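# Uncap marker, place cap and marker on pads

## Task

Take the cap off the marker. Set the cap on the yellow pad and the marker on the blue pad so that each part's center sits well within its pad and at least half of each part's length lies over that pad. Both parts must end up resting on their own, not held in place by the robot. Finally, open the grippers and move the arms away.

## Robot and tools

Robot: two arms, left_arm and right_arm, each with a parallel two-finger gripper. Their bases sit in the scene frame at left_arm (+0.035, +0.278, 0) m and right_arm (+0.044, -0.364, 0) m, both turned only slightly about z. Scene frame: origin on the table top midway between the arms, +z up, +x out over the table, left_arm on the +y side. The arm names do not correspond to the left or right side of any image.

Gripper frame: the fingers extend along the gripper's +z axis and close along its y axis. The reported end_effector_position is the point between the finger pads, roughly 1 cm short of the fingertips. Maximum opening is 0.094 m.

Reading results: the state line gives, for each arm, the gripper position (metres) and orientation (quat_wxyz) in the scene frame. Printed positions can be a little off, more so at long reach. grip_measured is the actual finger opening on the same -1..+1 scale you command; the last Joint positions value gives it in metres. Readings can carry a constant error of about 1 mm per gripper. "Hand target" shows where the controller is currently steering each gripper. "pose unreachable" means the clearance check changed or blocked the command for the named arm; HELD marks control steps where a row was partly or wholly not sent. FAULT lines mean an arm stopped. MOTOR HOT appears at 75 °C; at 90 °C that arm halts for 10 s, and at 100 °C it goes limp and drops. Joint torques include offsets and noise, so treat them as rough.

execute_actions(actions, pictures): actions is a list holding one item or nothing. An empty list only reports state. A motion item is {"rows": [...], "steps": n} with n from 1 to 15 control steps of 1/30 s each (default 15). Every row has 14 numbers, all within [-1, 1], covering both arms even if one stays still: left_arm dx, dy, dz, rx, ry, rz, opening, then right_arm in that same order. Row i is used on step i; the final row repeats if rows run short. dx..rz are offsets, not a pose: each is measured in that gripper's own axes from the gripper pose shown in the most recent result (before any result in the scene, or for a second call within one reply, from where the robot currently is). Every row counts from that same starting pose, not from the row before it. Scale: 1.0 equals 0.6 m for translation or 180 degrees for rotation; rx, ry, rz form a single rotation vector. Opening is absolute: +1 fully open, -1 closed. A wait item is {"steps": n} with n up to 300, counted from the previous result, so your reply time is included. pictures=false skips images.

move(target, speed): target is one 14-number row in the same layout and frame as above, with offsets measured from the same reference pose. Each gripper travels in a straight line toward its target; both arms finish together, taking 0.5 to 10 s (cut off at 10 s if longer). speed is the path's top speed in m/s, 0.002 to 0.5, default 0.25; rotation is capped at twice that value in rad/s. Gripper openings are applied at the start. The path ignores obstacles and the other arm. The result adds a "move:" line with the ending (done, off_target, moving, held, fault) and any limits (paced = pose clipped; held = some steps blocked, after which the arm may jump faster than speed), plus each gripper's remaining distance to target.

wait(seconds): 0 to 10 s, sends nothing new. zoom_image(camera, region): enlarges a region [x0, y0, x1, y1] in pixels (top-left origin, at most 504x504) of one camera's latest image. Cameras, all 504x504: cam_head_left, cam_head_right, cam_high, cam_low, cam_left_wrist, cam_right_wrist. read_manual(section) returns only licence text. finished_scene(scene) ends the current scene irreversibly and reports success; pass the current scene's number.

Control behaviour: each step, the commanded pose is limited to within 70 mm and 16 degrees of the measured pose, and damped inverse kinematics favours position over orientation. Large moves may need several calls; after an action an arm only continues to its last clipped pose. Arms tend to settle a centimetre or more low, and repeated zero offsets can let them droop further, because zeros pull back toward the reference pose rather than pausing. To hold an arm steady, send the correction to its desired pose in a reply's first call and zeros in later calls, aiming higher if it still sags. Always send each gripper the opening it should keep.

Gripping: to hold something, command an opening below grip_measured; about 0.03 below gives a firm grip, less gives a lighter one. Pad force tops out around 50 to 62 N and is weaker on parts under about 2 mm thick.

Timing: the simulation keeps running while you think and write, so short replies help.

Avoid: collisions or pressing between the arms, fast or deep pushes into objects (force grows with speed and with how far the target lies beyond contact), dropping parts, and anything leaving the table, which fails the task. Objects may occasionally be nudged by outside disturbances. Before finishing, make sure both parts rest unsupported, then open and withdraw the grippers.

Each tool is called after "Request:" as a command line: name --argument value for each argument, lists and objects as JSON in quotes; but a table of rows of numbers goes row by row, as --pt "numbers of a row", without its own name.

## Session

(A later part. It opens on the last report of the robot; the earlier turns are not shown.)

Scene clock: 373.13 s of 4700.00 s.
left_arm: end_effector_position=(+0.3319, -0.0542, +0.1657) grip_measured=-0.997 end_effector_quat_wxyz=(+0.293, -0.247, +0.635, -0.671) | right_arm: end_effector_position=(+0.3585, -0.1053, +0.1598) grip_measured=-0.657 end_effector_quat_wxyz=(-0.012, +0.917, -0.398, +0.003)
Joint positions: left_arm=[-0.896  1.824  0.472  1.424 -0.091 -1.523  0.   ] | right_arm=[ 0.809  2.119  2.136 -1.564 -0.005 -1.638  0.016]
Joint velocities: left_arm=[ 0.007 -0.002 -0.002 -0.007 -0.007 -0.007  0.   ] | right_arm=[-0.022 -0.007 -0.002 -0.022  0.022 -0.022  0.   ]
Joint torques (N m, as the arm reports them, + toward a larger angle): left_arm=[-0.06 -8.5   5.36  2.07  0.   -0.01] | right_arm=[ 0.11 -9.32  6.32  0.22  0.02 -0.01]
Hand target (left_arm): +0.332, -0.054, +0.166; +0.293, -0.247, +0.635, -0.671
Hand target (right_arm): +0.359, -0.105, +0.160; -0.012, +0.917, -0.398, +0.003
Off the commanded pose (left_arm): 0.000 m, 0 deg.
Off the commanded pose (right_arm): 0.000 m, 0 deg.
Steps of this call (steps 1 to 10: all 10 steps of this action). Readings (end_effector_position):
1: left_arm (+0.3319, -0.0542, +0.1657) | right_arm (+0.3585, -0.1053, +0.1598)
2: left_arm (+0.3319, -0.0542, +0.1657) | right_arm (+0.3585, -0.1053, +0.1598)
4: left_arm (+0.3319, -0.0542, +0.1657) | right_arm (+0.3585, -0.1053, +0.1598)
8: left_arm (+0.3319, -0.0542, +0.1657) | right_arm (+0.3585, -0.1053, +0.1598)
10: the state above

Request:
execute_actions --actions '[{"rows": [[0,0,0,0,0,0,0.3, 0,0,0,0,0,0,-1]], "steps": 10}]'

Scene clock: 379.27 s of 4700.00 s.
left_arm: end_effector_position=(+0.3319, -0.0542, +0.1657) grip_measured=+0.298 end_effector_quat_wxyz=(+0.293, -0.247, +0.635, -0.671) | right_arm: end_effector_position=(+0.3585, -0.1053, +0.1598) grip_measured=-0.657 end_effector_quat_wxyz=(-0.012, +0.917, -0.398, +0.003)
Joint positions: left_arm=[-0.896  1.824  0.472  1.424 -0.091 -1.523  0.061] | right_arm=[ 0.809  2.119  2.136 -1.564 -0.005 -1.638  0.016]
Joint velocities: left_arm=[ 0.007 -0.037  0.012 -0.007 -0.022  0.007  0.001] | right_arm=[-0.012 -0.007 -0.012 -0.037  0.022  0.022 -0.   ]
Joint torques (N m, as the arm reports them, + toward a larger angle): left_arm=[-0.04 -8.51  5.37  2.07  0.    0.  ] | right_arm=[ 0.12 -9.36  6.37  0.22  0.01  0.01]
Hand target (left_arm): +0.332, -0.054, +0.166; +0.293, -0.247, +0.635, -0.671
Hand target (right_arm): +0.359, -0.105, +0.160; -0.012, +0.917, -0.398, +0.003
Off the commanded pose (left_arm): 0.000 m, 0 deg.
Off the commanded pose (right_arm): 0.000 m, 0 deg.
Steps of this call (steps 1 to 90: nothing new was sent; then 2.80 s passed at rest; steps 91 to 100: all 10 steps of this action). Readings (end_effector_position):
91: left_arm (+0.3319, -0.0542, +0.1657) | right_arm (+0.3585, -0.1053, +0.1598)
92: left_arm (+0.3319, -0.0542, +0.1657) | right_arm (+0.3585, -0.1053, +0.1598)
94: left_arm (+0.3319, -0.0542, +0.1657) | right_arm (+0.3585, -0.1053, +0.1598)
98: left_arm (+0.3319, -0.0542, +0.1657) | right_arm (+0.3585, -0.1053, +0.1598)
100: the state above

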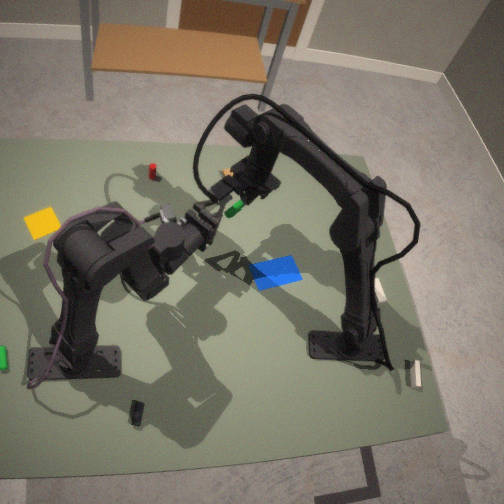

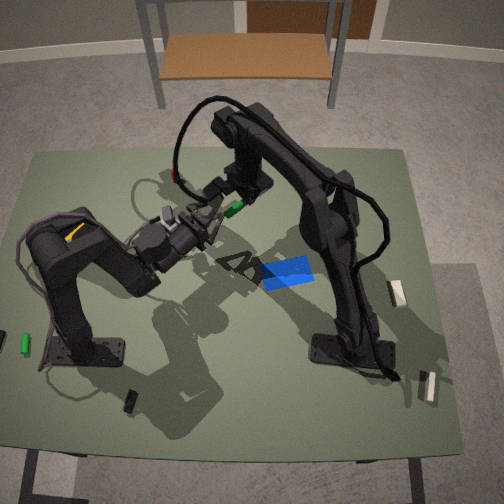

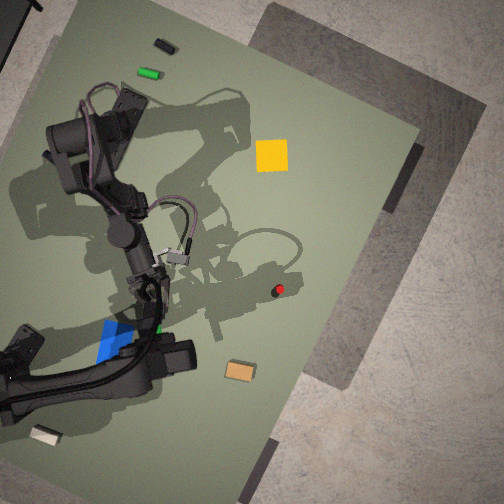

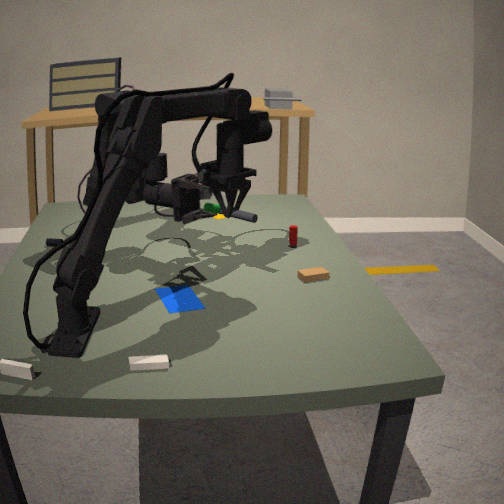

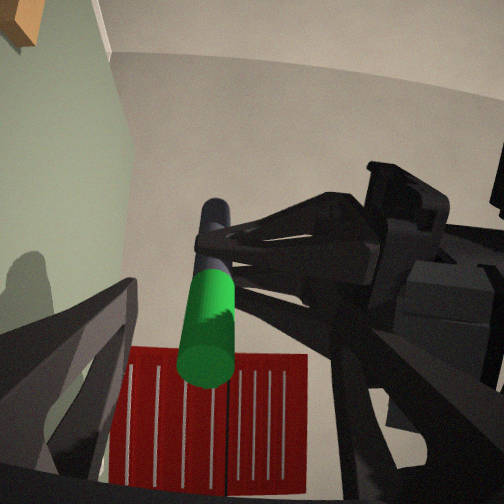

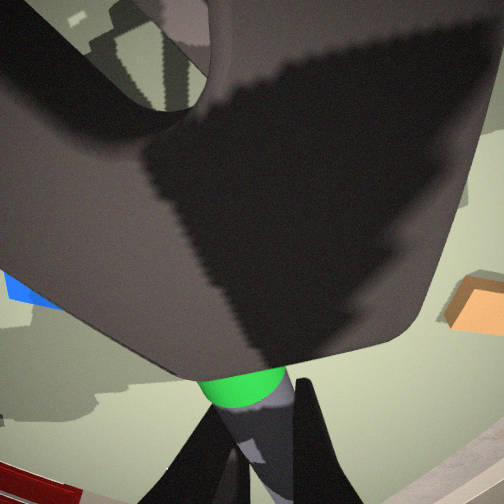

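Request:
zoom_image --camera "cam_head_right" --region '[150, 160, 300, 270]'

Region (150, 160, 300, 270) of cam_head_right's 504x504 image, scaled by 3.360, with more detail than that image has; it fills the top 370 rows of this view, and the rest is white.

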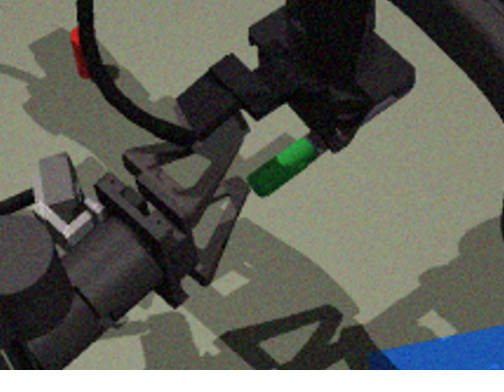

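Request:
move --target '[0,0,0.058,0,0,0,0.3, 0,0,0,0,0,0,-1]' --speed 0.05

Scene clock: 388.87 s of 4700.00 s.
left_arm: end_effector_position=(+0.3500, -0.0722, +0.1595) grip_measured=+0.298 end_effector_quat_wxyz=(+0.291, -0.252, +0.643, -0.662) | right_arm: end_effector_position=(+0.3595, -0.1065, +0.1598) grip_measured=-0.657 end_effector_quat_wxyz=(-0.011, +0.917, -0.400, +0.004)
Joint positions: left_arm=[-0.891  1.887  0.576  1.357 -0.091 -1.526  0.061] | right_arm=[ 0.806  2.119  2.136 -1.564 -0.003 -1.638  0.016]
Joint velocities: left_arm=[ 0.002 -0.022  0.007 -0.051 -0.051  0.11  -0.   ] | right_arm=[ 0.012 -0.002 -0.007 -0.022  0.007 -0.037 -0.001]
Joint torques (N m, as the arm reports them, + toward a larger angle): left_arm=[ 0.52 -8.45  9.05  2.08  0.1   0.02] | right_arm=[ 0.36 -9.36  6.36  0.22 -0.01  0.  ]
Hand target (left_arm): +0.356, -0.078, +0.168; +0.293, -0.247, +0.635, -0.671
Hand target (right_arm): +0.359, -0.105, +0.160; -0.012, +0.917, -0.398, +0.003
Off the commanded pose (left_arm): 0.013 m, 1 deg.
Off the commanded pose (right_arm): 0.002 m, 0 deg.
After step 90, 5.60 s passed at rest.
move: off_target (left_arm)

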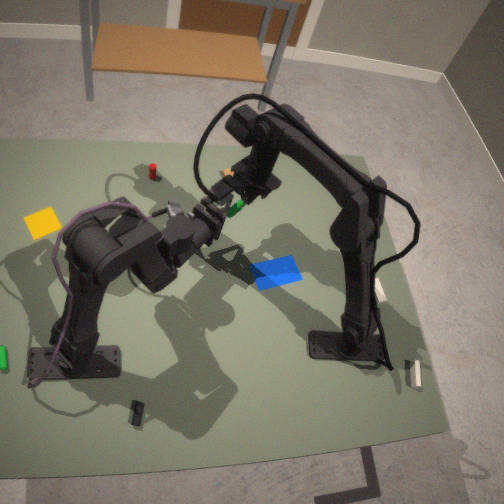

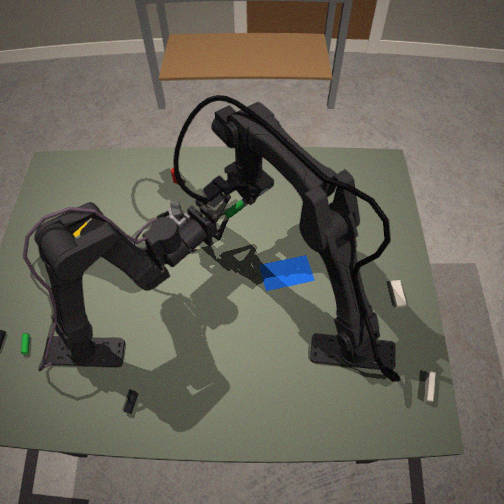

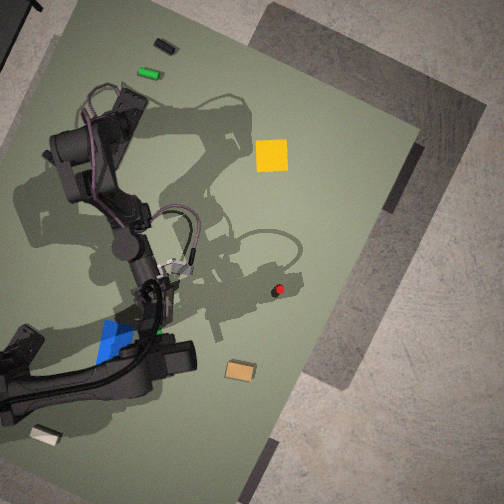

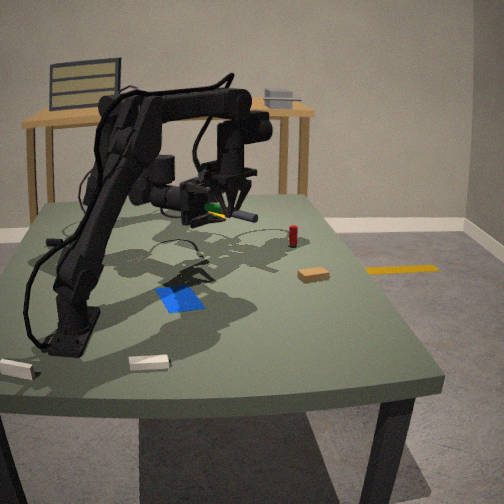

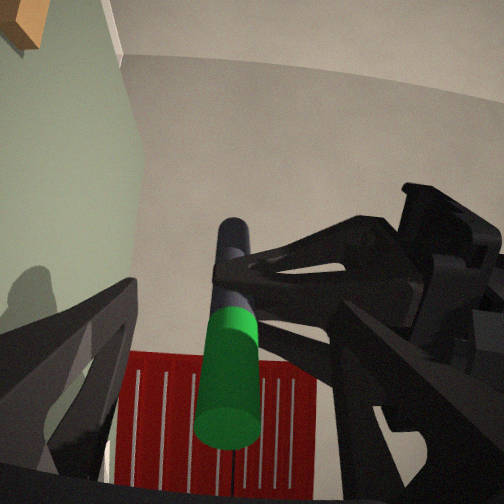

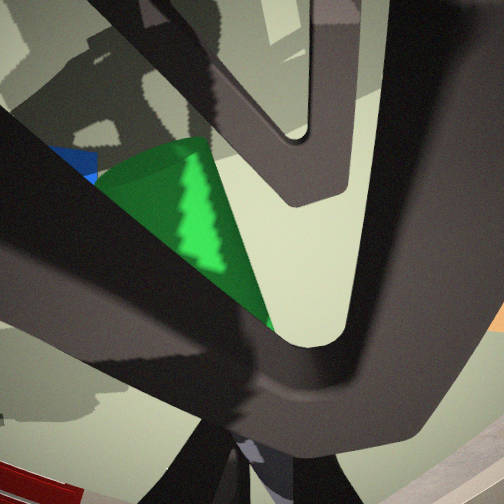

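Request:
execute_actions --actions '[{"rows": [[0,0,0,0,0,0,-1, 0,0,0,0,0,0,-1]], "steps": 15}]' --pictures false

Request:
execute_actions --actions '[{"rows": [[0,0,0,0,0,0,-1, 0,0,0,0,0,0,-1]], "steps": 10}]'

Scene clock: 395.43 s of 4700.00 s.
left_arm: end_effector_position=(+0.3499, -0.0723, +0.1601) grip_measured=-0.800 end_effector_quat_wxyz=(+0.291, -0.251, +0.642, -0.663) | right_arm: end_effector_position=(+0.3600, -0.1067, +0.1592) grip_measured=-0.657 end_effector_quat_wxyz=(-0.010, +0.917, -0.400, +0.005)
Joint positions: left_arm=[-0.891  1.887  0.576  1.36  -0.091 -1.526  0.009] | right_arm=[ 0.806  2.12   2.136 -1.564 -0.001 -1.639  0.016]
Joint velocities: left_arm=[ 0.002  0.002 -0.007  0.007  0.051  0.022  0.   ] | right_arm=[ 0.012  0.002 -0.017  0.007 -0.037  0.022  0.   ]
Joint torques (N m, as the arm reports them, + toward a larger angle): left_arm=[-0.09 -9.45  5.62  2.06 -0.01  0.  ] | right_arm=[ 0.1  -9.41  6.38  0.22 -0.02  0.01]
Hand target (left_arm): +0.350, -0.072, +0.159; +0.291, -0.252, +0.643, -0.662
Hand target (right_arm): +0.360, -0.106, +0.160; -0.011, +0.917, -0.400, +0.004
Off the commanded pose (left_arm): 0.001 m, 0 deg.
Off the commanded pose (right_arm): 0.001 m, 0 deg.
Steps of this call (steps 1 to 90: nothing new was sent; then 3.07 s passed at rest; steps 91 to 105: all 15 steps of this action). Readings (end_effector_position):
91: left_arm (+0.3500, -0.0722, +0.1595) | right_arm (+0.3596, -0.1066, +0.1598)
92: left_arm (+0.3500, -0.0722, +0.1598) | right_arm (+0.3596, -0.1066, +0.1598)
94: left_arm (+0.3500, -0.0722, +0.1601) | right_arm (+0.3597, -0.1066, +0.1593)
98: left_arm (+0.3499, -0.0723, +0.1601) | right_arm (+0.3600, -0.1067, +0.1592)
105: the state above

Scene clock: 395.77 s of 4700.00 s.
left_arm: end_effector_position=(+0.3499, -0.0723, +0.1601) grip_measured=-0.800 end_effector_quat_wxyz=(+0.291, -0.251, +0.642, -0.663) | right_arm: end_effector_position=(+0.3600, -0.1067, +0.1592) grip_measured=-0.657 end_effector_quat_wxyz=(-0.010, +0.917, -0.400, +0.005)
Joint positions: left_arm=[-0.891  1.887  0.576  1.36  -0.091 -1.526  0.009] | right_arm=[ 0.806  2.12   2.136 -1.564 -0.001 -1.639  0.016]
Joint velocities: left_arm=[-0.022  0.012 -0.012  0.007  0.066 -0.022  0.001] | right_arm=[-0.002  0.002  0.002 -0.037  0.022  0.007  0.001]
Joint torques (N m, as the arm reports them, + toward a larger angle): left_arm=[-0.06 -9.45  5.63  2.08  0.   -0.01] | right_arm=[ 0.09 -9.4   6.4   0.22  0.01  0.01]
Hand target (left_arm): +0.350, -0.072, +0.160; +0.291, -0.251, +0.642, -0.663
Hand target (right_arm): +0.360, -0.107, +0.159; -0.010, +0.917, -0.400, +0.005
Off the commanded pose (left_arm): 0.000 m, 0 deg.
Off the commanded pose (right_arm): 0.000 m, 0 deg.
Steps of this call (steps 1 to 10: all 10 steps of this action). Readings (end_effector_position):
1: left_arm (+0.3499, -0.0723, +0.1601) | right_arm (+0.3600, -0.1067, +0.1592)
2: left_arm (+0.3499, -0.0723, +0.1601) | right_arm (+0.3600, -0.1067, +0.1592)
4: left_arm (+0.3499, -0.0723, +0.1601) | right_arm (+0.3600, -0.1067, +0.1592)
8: left_arm (+0.3499, -0.0723, +0.1601) | right_arm (+0.3600, -0.1067, +0.1592)
10: the state above

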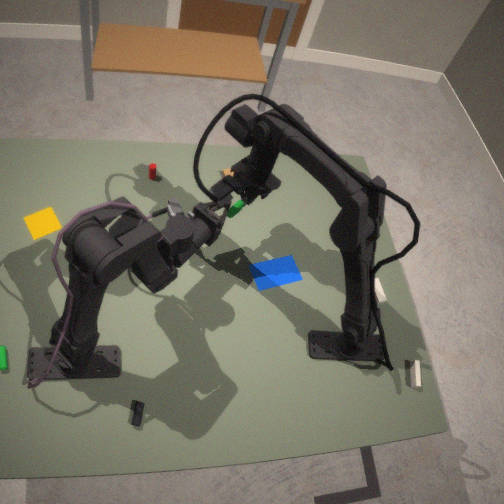

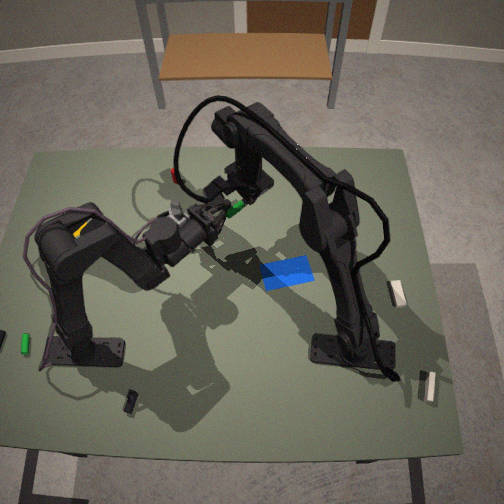

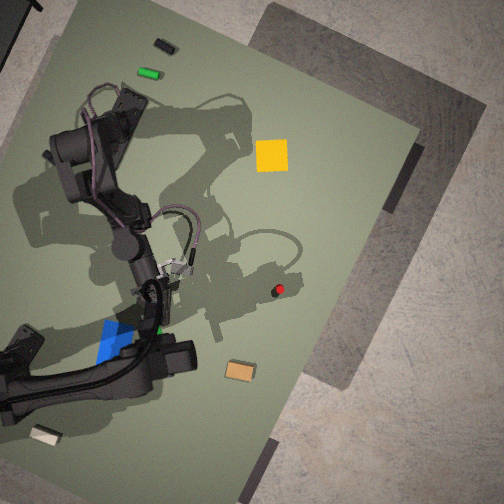

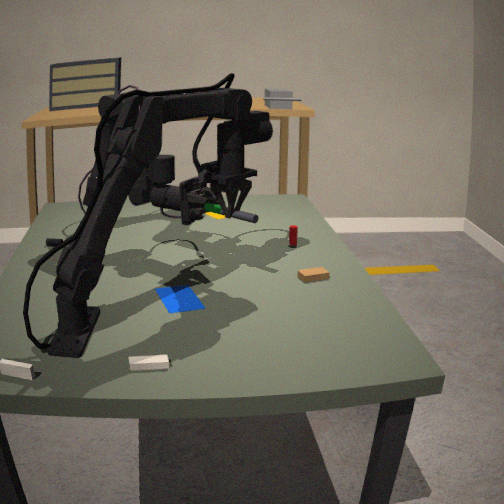

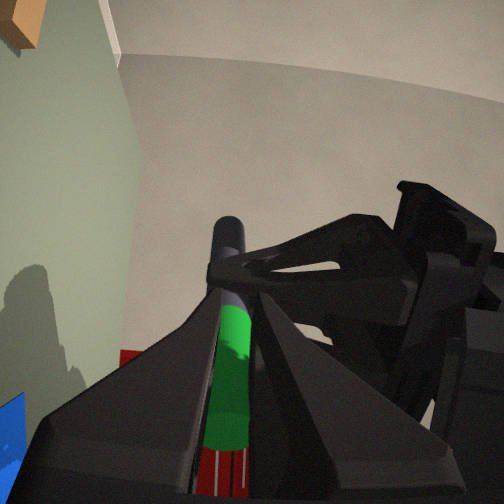

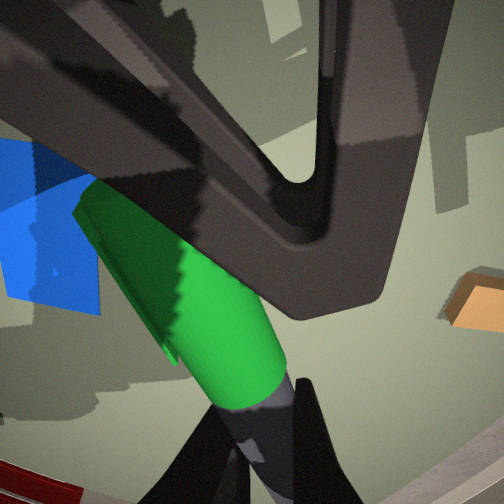

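Request:
execute_actions --actions '[{"rows": [[0,0,0,0,0,0,-0.2, 0,0,0,0,0,0,-1]], "steps": 10}]' --pictures false

Request:
move --target '[0.027,0,0,0,0,0,-0.2, 0,0,0,0,0,0,-1]' --speed 0.05

Request:
execute_actions --actions '[{"rows": [[0,0,0,0,0,0,-1, 0,0,0,0,0,0,-1]], "steps": 15}]'

Scene clock: 403.43 s of 4700.00 s.
left_arm: end_effector_position=(+0.3500, -0.0722, +0.1602) grip_measured=-0.202 end_effector_quat_wxyz=(+0.291, -0.251, +0.642, -0.663) | right_arm: end_effector_position=(+0.3601, -0.1070, +0.1592) grip_measured=-0.657 end_effector_quat_wxyz=(-0.010, +0.917, -0.400, +0.006)
Joint positions: left_arm=[-0.891  1.887  0.576  1.36  -0.091 -1.526  0.037] | right_arm=[ 0.806  2.12   2.136 -1.564  0.001 -1.639  0.016]
Joint velocities: left_arm=[-0.002  0.007  0.002 -0.007  0.081  0.022  0.001] | right_arm=[-0.022 -0.002  0.002  0.022 -0.022 -0.037 -0.001]
Joint torques (N m, as the arm reports them, + toward a larger angle): left_arm=[-0.08 -9.46  5.64  2.08 -0.01 -0.01] | right_arm=[ 0.12 -9.4   6.35  0.23  0.   -0.01]
Hand target (left_arm): +0.350, -0.072, +0.160; +0.291, -0.251, +0.642, -0.663
Hand target (right_arm): +0.360, -0.107, +0.159; -0.010, +0.917, -0.400, +0.005
Off the commanded pose (left_arm): 0.000 m, 0 deg.
Off the commanded pose (right_arm): 0.000 m, 0 deg.
Steps of this call (steps 1 to 90: nothing new was sent; then 4.33 s passed at rest; steps 91 to 100: all 10 steps of this action). Readings (end_effector_position):
91: left_arm (+0.3500, -0.0722, +0.1601) | right_arm (+0.3601, -0.1070, +0.1592)
92: left_arm (+0.3500, -0.0722, +0.1601) | right_arm (+0.3601, -0.1070, +0.1592)
94: left_arm (+0.3500, -0.0722, +0.1602) | right_arm (+0.3601, -0.1070, +0.1592)
98: left_arm (+0.3500, -0.0722, +0.1602) | right_arm (+0.3601, -0.1070, +0.1592)
100: the state above

Scene clock: 404.37 s of 4700.00 s.
left_arm: end_effector_position=(+0.3379, -0.0820, +0.1604) grip_measured=-0.202 end_effector_quat_wxyz=(+0.288, -0.249, +0.643, -0.665) | right_arm: end_effector_position=(+0.3601, -0.1070, +0.1592) grip_measured=-0.657 end_effector_quat_wxyz=(-0.010, +0.917, -0.400, +0.006)
Joint positions: left_arm=[-0.939  1.887  0.576  1.361 -0.131 -1.526  0.037] | right_arm=[ 0.806  2.12   2.136 -1.564  0.001 -1.639  0.016]
Joint velocities: left_arm=[-0.007 -0.002  0.002  0.081 -0.11   0.066  0.   ] | right_arm=[-0.012 -0.012 -0.027 -0.022 -0.081 -0.066  0.   ]
Joint torques (N m, as the arm reports them, + toward a larger angle): left_arm=[-0.58 -8.7   6.37  2.08 -0.05  0.02] | right_arm=[ 0.07 -9.36  6.35  0.22  0.    0.  ]
Hand target (left_arm): +0.339, -0.084, +0.160; +0.291, -0.251, +0.642, -0.663
Hand target (right_arm): +0.360, -0.107, +0.159; -0.010, +0.917, -0.400, +0.006
Off the commanded pose (left_arm): 0.002 m, 0 deg.
Off the commanded pose (right_arm): 0.000 m, 0 deg.
move: done

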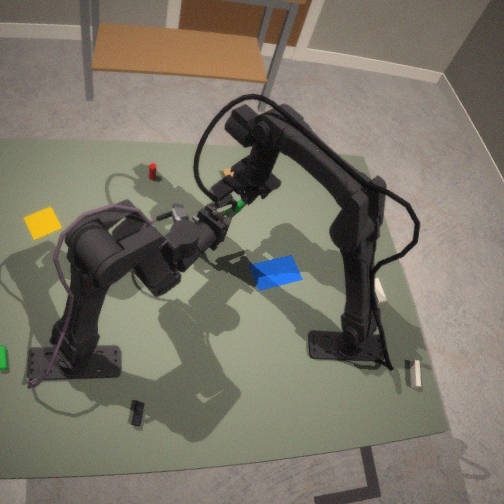

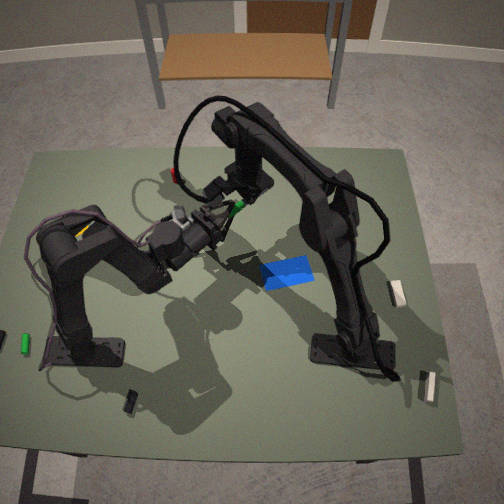

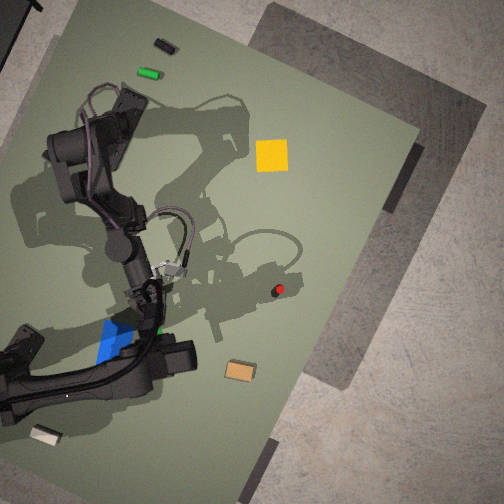

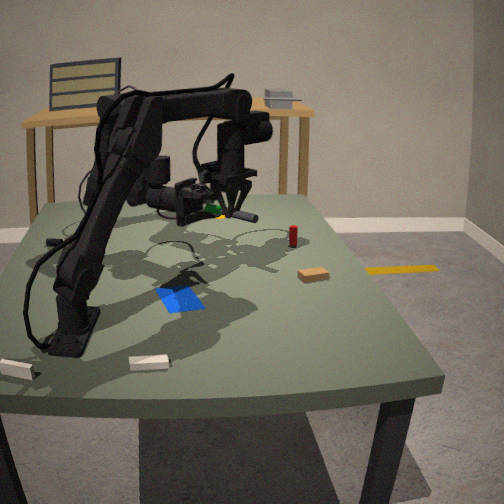

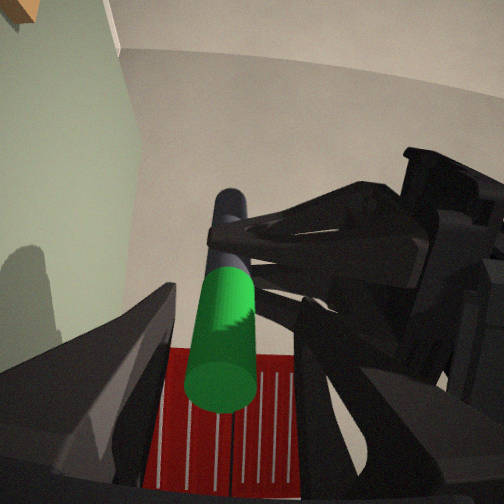

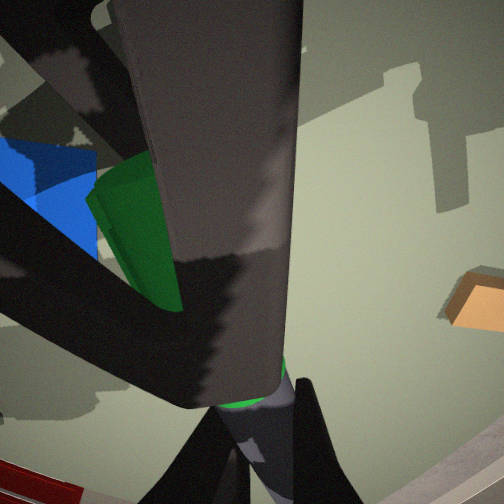

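Scene clock: 404.87 s of 4700.00 s.
left_arm: end_effector_position=(+0.3380, -0.0821, +0.1590) grip_measured=-0.636 end_effector_quat_wxyz=(+0.287, -0.250, +0.645, -0.663) | right_arm: end_effector_position=(+0.3603, -0.1072, +0.1592) grip_measured=-0.657 end_effector_quat_wxyz=(-0.009, +0.917, -0.400, +0.006)
Joint positions: left_arm=[-0.939  1.887  0.576  1.356 -0.131 -1.526  0.017] | right_arm=[ 0.806  2.12   2.136 -1.564  0.002 -1.639  0.016]
Joint velocities: left_arm=[-0.017 -0.002 -0.007 -0.007 -0.051 -0.037  0.   ] | right_arm=[-0.007 -0.012 -0.002  0.051 -0.022 -0.022  0.001]
Joint torques (N m, as the arm reports them, + toward a larger angle): left_arm=[-0.06 -9.47  5.63  2.13  0.   -0.01] | right_arm=[ 0.07 -9.41  6.32  0.23  0.    0.  ]
Hand target (left_arm): +0.338, -0.082, +0.160; +0.288, -0.249, +0.643, -0.665
Hand target (right_arm): +0.360, -0.107, +0.159; -0.010, +0.917, -0.400, +0.005
Off the commanded pose (left_arm): 0.001 m, 0 deg.
Off the commanded pose (right_arm): 0.000 m, 0 deg.
Steps of this call (steps 1 to 15: all 15 steps of this action). Readings (end_effector_position):
1: left_arm (+0.3379, -0.0820, +0.1604) | right_arm (+0.3601, -0.1070, +0.1592)
2: left_arm (+0.3379, -0.0820, +0.1603) | right_arm (+0.3602, -0.1070, +0.1592)
4: left_arm (+0.3380, -0.0821, +0.1590) | right_arm (+0.3603, -0.1072, +0.1592)
8: left_arm (+0.3380, -0.0821, +0.1590) | right_arm (+0.3603, -0.1072, +0.1592)
15: the state above

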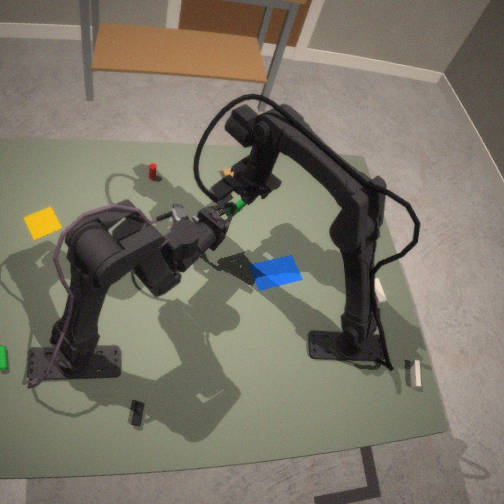

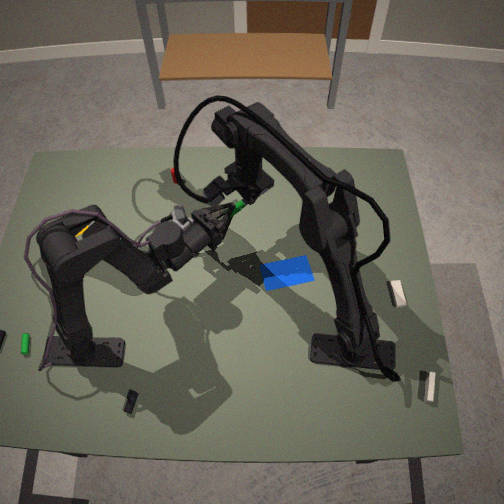

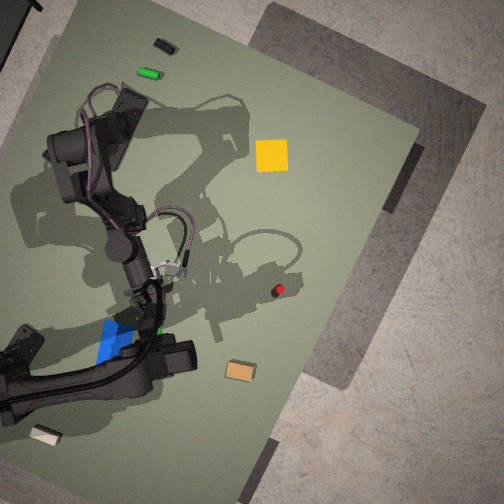

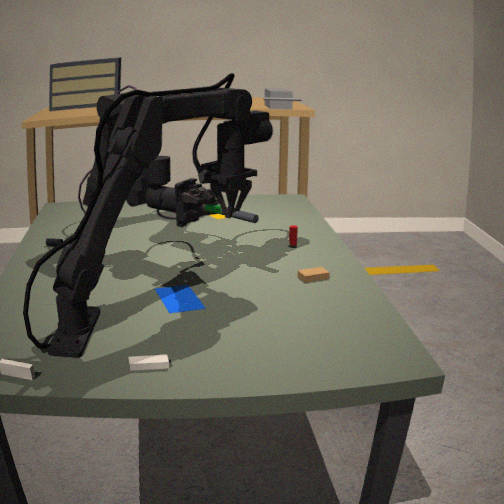

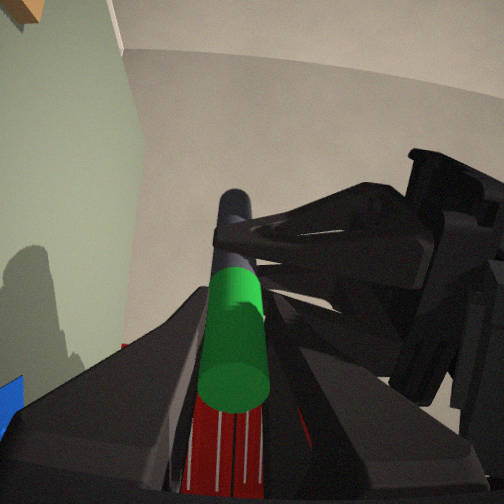

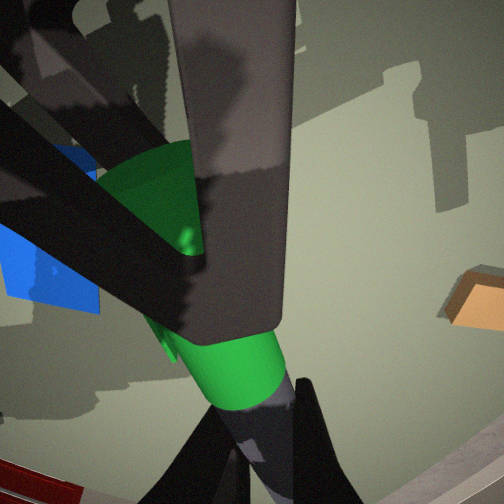

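Request:
move --target '[0,0,-0.13,0,0,0,-1, 0,0,0,0,0,0,-1]' --speed 0.05

Scene clock: 411.70 s of 4700.00 s.
left_arm: end_effector_position=(+0.2955, -0.0377, +0.1606) grip_measured=-0.636 end_effector_quat_wxyz=(+0.290, -0.253, +0.639, -0.666) | right_arm: end_effector_position=(+0.3201, -0.0675, +0.1619) grip_measured=-0.657 end_effector_quat_wxyz=(-0.041, +0.924, -0.372, -0.077)
Joint positions: left_arm=[-0.976  1.736  0.328  1.463 -0.178 -1.526  0.017] | right_arm=[ 0.867  2.12   2.136 -1.578 -0.175 -1.633  0.016]
Joint velocities: left_arm=[ 0.002  0.007  0.027 -0.007 -0.051 -0.095  0.   ] | right_arm=[-0.012 -0.007  0.002 -0.022  0.081 -0.066  0.   ]
Joint torques (N m, as the arm reports them, + toward a larger angle): left_arm=[-1.22 -9.54 -0.47  2.31 -0.03  0.02] | right_arm=[-5.41 -9.61  6.82  0.19  1.63 -0.01]
Hand target (left_arm): +0.283, -0.028, +0.156; +0.287, -0.250, +0.645, -0.663
Hand target (right_arm): +0.357, -0.107, +0.162; -0.009, +0.916, -0.400, +0.001
Off the commanded pose (left_arm): 0.017 m, 1 deg.
Off the commanded pose (right_arm): 0.057 m, 11 deg.
After step 90, 1.97 s passed at rest.
move: off_target (left_arm, right_arm)

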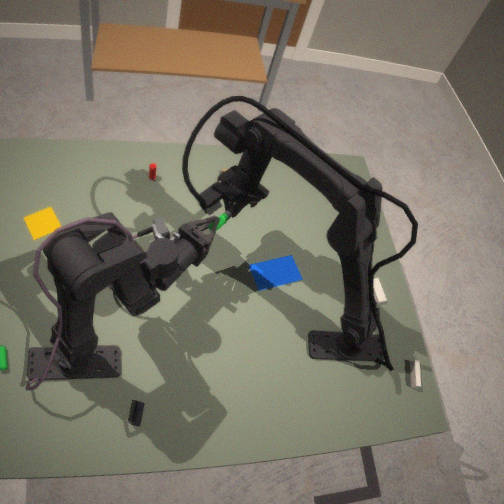

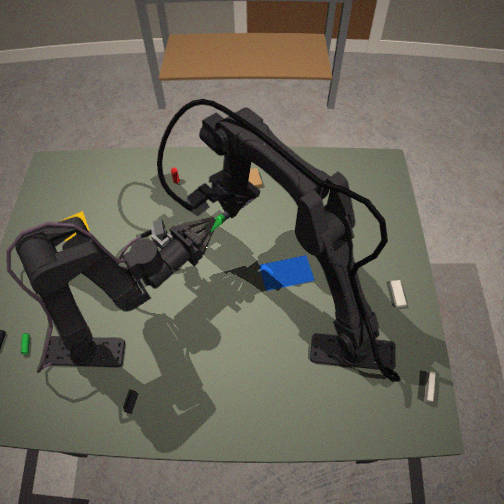

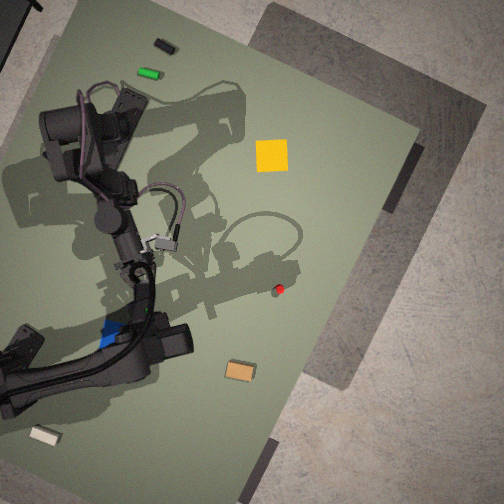

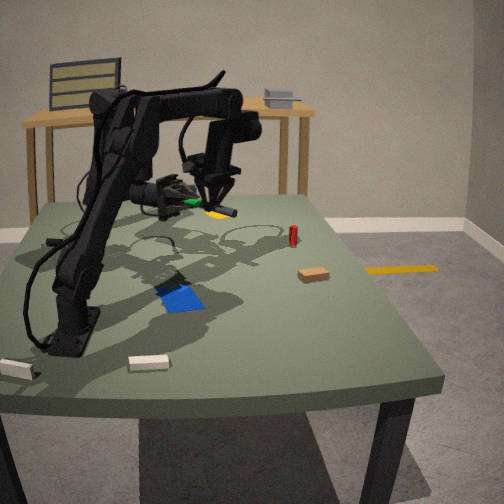

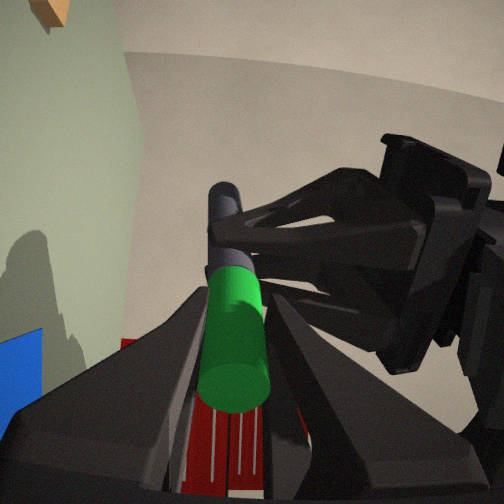

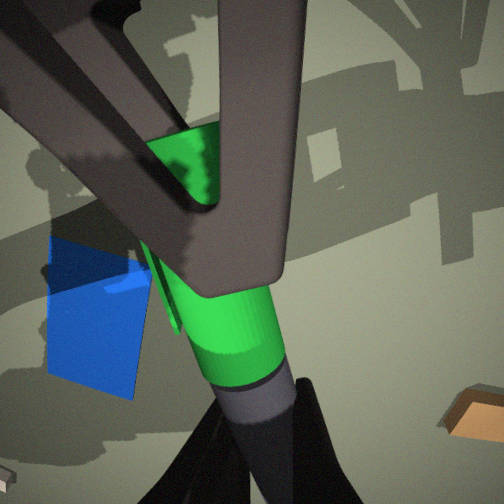

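Request:
move --target '[0,0,-0.1,0,0,0,-1, 0.12,0,0,0,0,0,-1]' --speed 0.03

Scene clock: 421.30 s of 4700.00 s.
left_arm: end_effector_position=(+0.2566, -0.0011, +0.1581) grip_measured=-0.636 end_effector_quat_wxyz=(+0.289, -0.253, +0.638, -0.667) | right_arm: end_effector_position=(+0.3689, -0.1193, +0.1426) grip_measured=-0.657 end_effector_quat_wxyz=(-0.033, +0.921, -0.380, -0.083)
Joint positions: left_arm=[-1.034  1.605  0.122  1.541 -0.232 -1.526  0.017] | right_arm=[ 0.692  2.17   2.136 -1.579 -0.175 -1.795  0.016]
Joint velocities: left_arm=[-0.002  0.002 -0.007  0.037 -0.007  0.007  0.   ] | right_arm=[-0.012 -0.017 -0.002 -0.037  0.007 -0.007 -0.001]
Joint torques (N m, as the arm reports them, + toward a larger angle): left_arm=[-0.74 -7.05  2.38  2.06 -0.08  0.03] | right_arm=[  0.5  -10.11   8.32   0.07  -0.11  -0.05]
Hand target (left_arm): +0.253, +0.004, +0.157; +0.290, -0.253, +0.639, -0.666
Hand target (right_arm): +0.371, -0.116, +0.150; -0.044, +0.924, -0.373, -0.076
Off the commanded pose (left_arm): 0.007 m, 0 deg.
Off the commanded pose (right_arm): 0.008 m, 2 deg.
joint sent to its limit (right arm) — the command would take joint 4 (wrist pitch) past its lower limit, so that joint was sent only as far as its limit.
After step 90, 3.90 s passed at rest.
move: done

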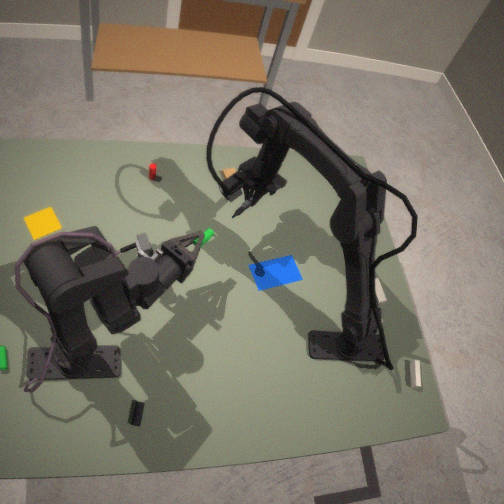

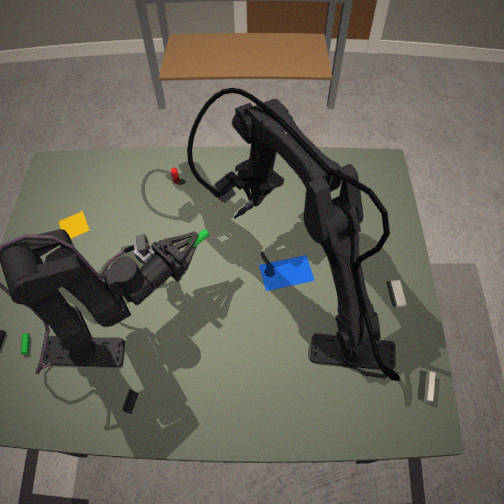

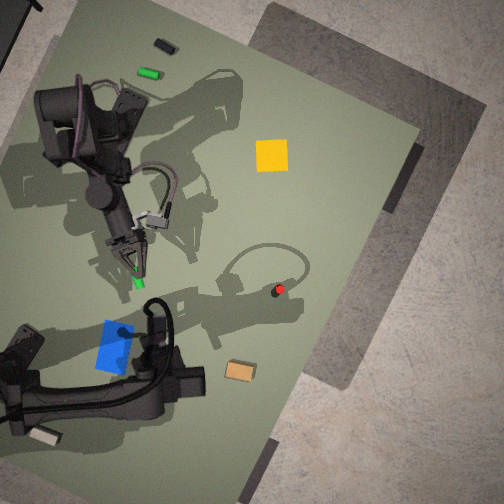

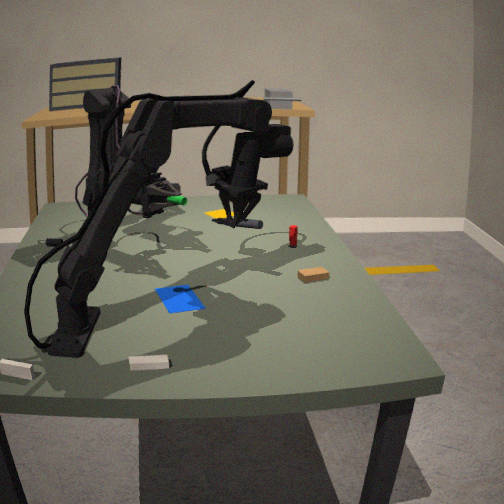

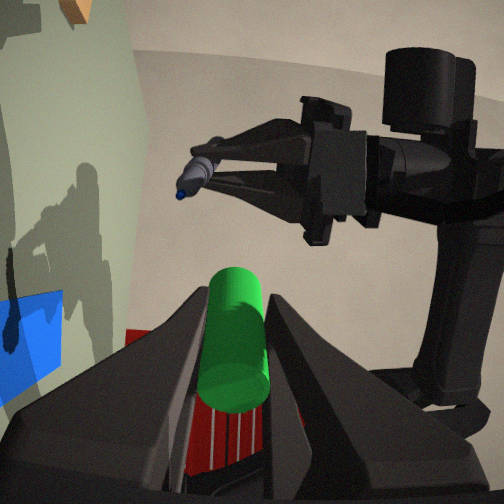

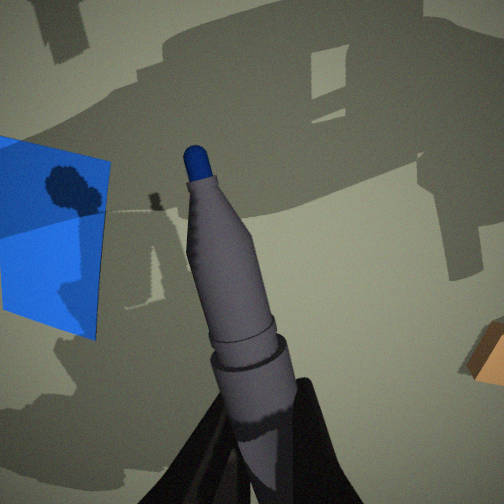

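Request:
move --target '[-0.6803,0.0457,-0.2392,-0.485,0.210,0.184,-1, -0.0955,0.2353,0.1245,0.023,0.054,0.250,-1]'

Scene clock: 460.93 s of 4700.00 s.
left_arm: end_effector_position=(+0.4431, +0.3863, +0.1369) grip_measured=-0.637 end_effector_quat_wxyz=(+0.011, -0.009, +1.000, -0.009) | right_arm: end_effector_position=(+0.2199, -0.1738, +0.0726) grip_measured=-0.657 end_effector_quat_wxyz=(+0.016, +0.708, -0.706, -0.002)
Joint positions: left_arm=[ 0.251  2.178  2.136 -1.511  0.022  0.248  0.017] | right_arm=[ 0.943  1.581  1.094 -1.116 -0.004 -0.755  0.016]
Joint velocities: left_arm=[-0.017  0.017 -0.002 -0.022 -0.066 -0.051 -0.001] | right_arm=[-0.012 -0.007 -0.007 -0.022 -0.022  0.066  0.   ]
Joint torques (N m, as the arm reports them, + toward a larger angle): left_arm=[  0.41 -12.17   9.64   0.05  -0.08   0.07] | right_arm=[ 0.82 -6.98  5.57  0.29  0.08  0.09]
Hand target (left_arm): +0.442, +0.390, +0.136; +0.004, -0.009, +1.000, -0.005
Hand target (right_arm): +0.221, -0.172, +0.076; +0.002, +0.707, -0.707, +0.001
Off the commanded pose (left_arm): 0.003 m, 2 deg.
Off the commanded pose (right_arm): 0.008 m, 2 deg.
After step 90, 32.43 s passed at rest.
move: done; limits=paced

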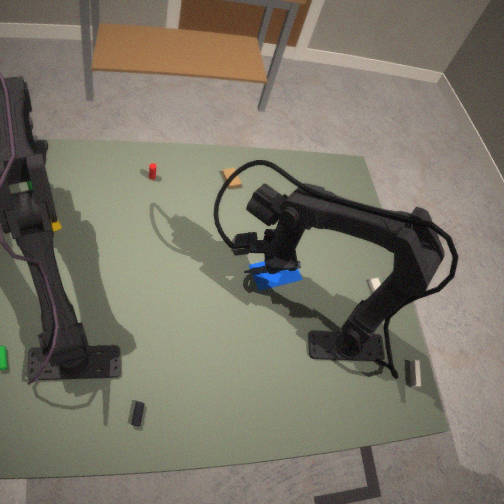

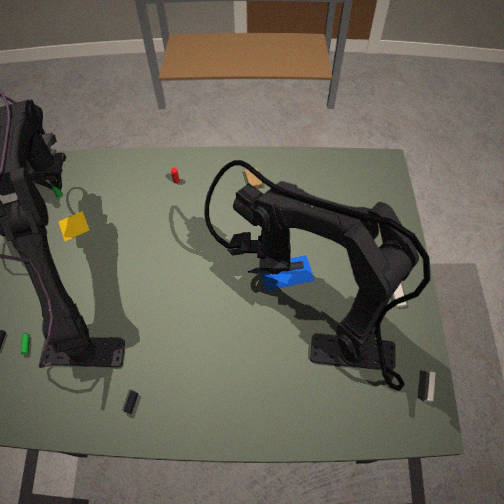

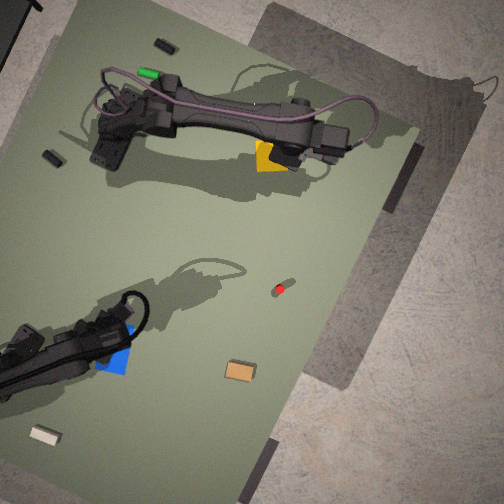

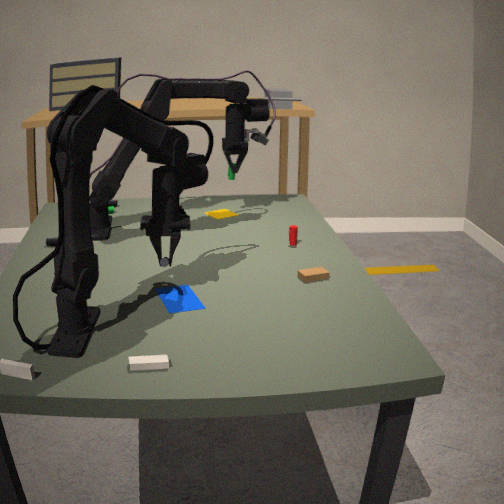

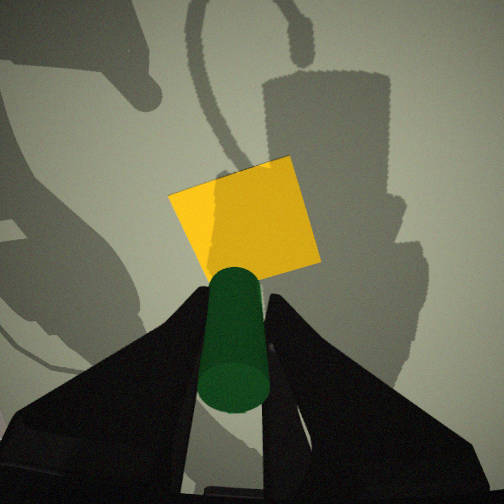

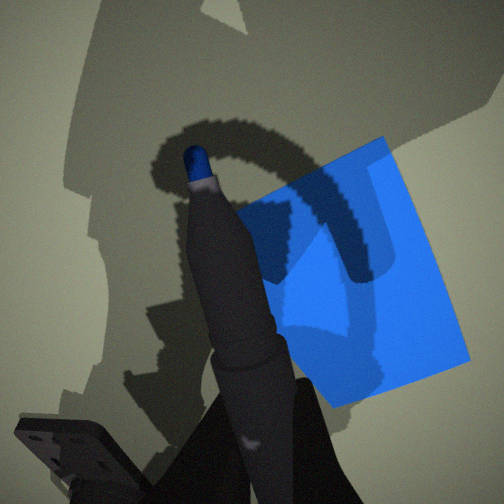

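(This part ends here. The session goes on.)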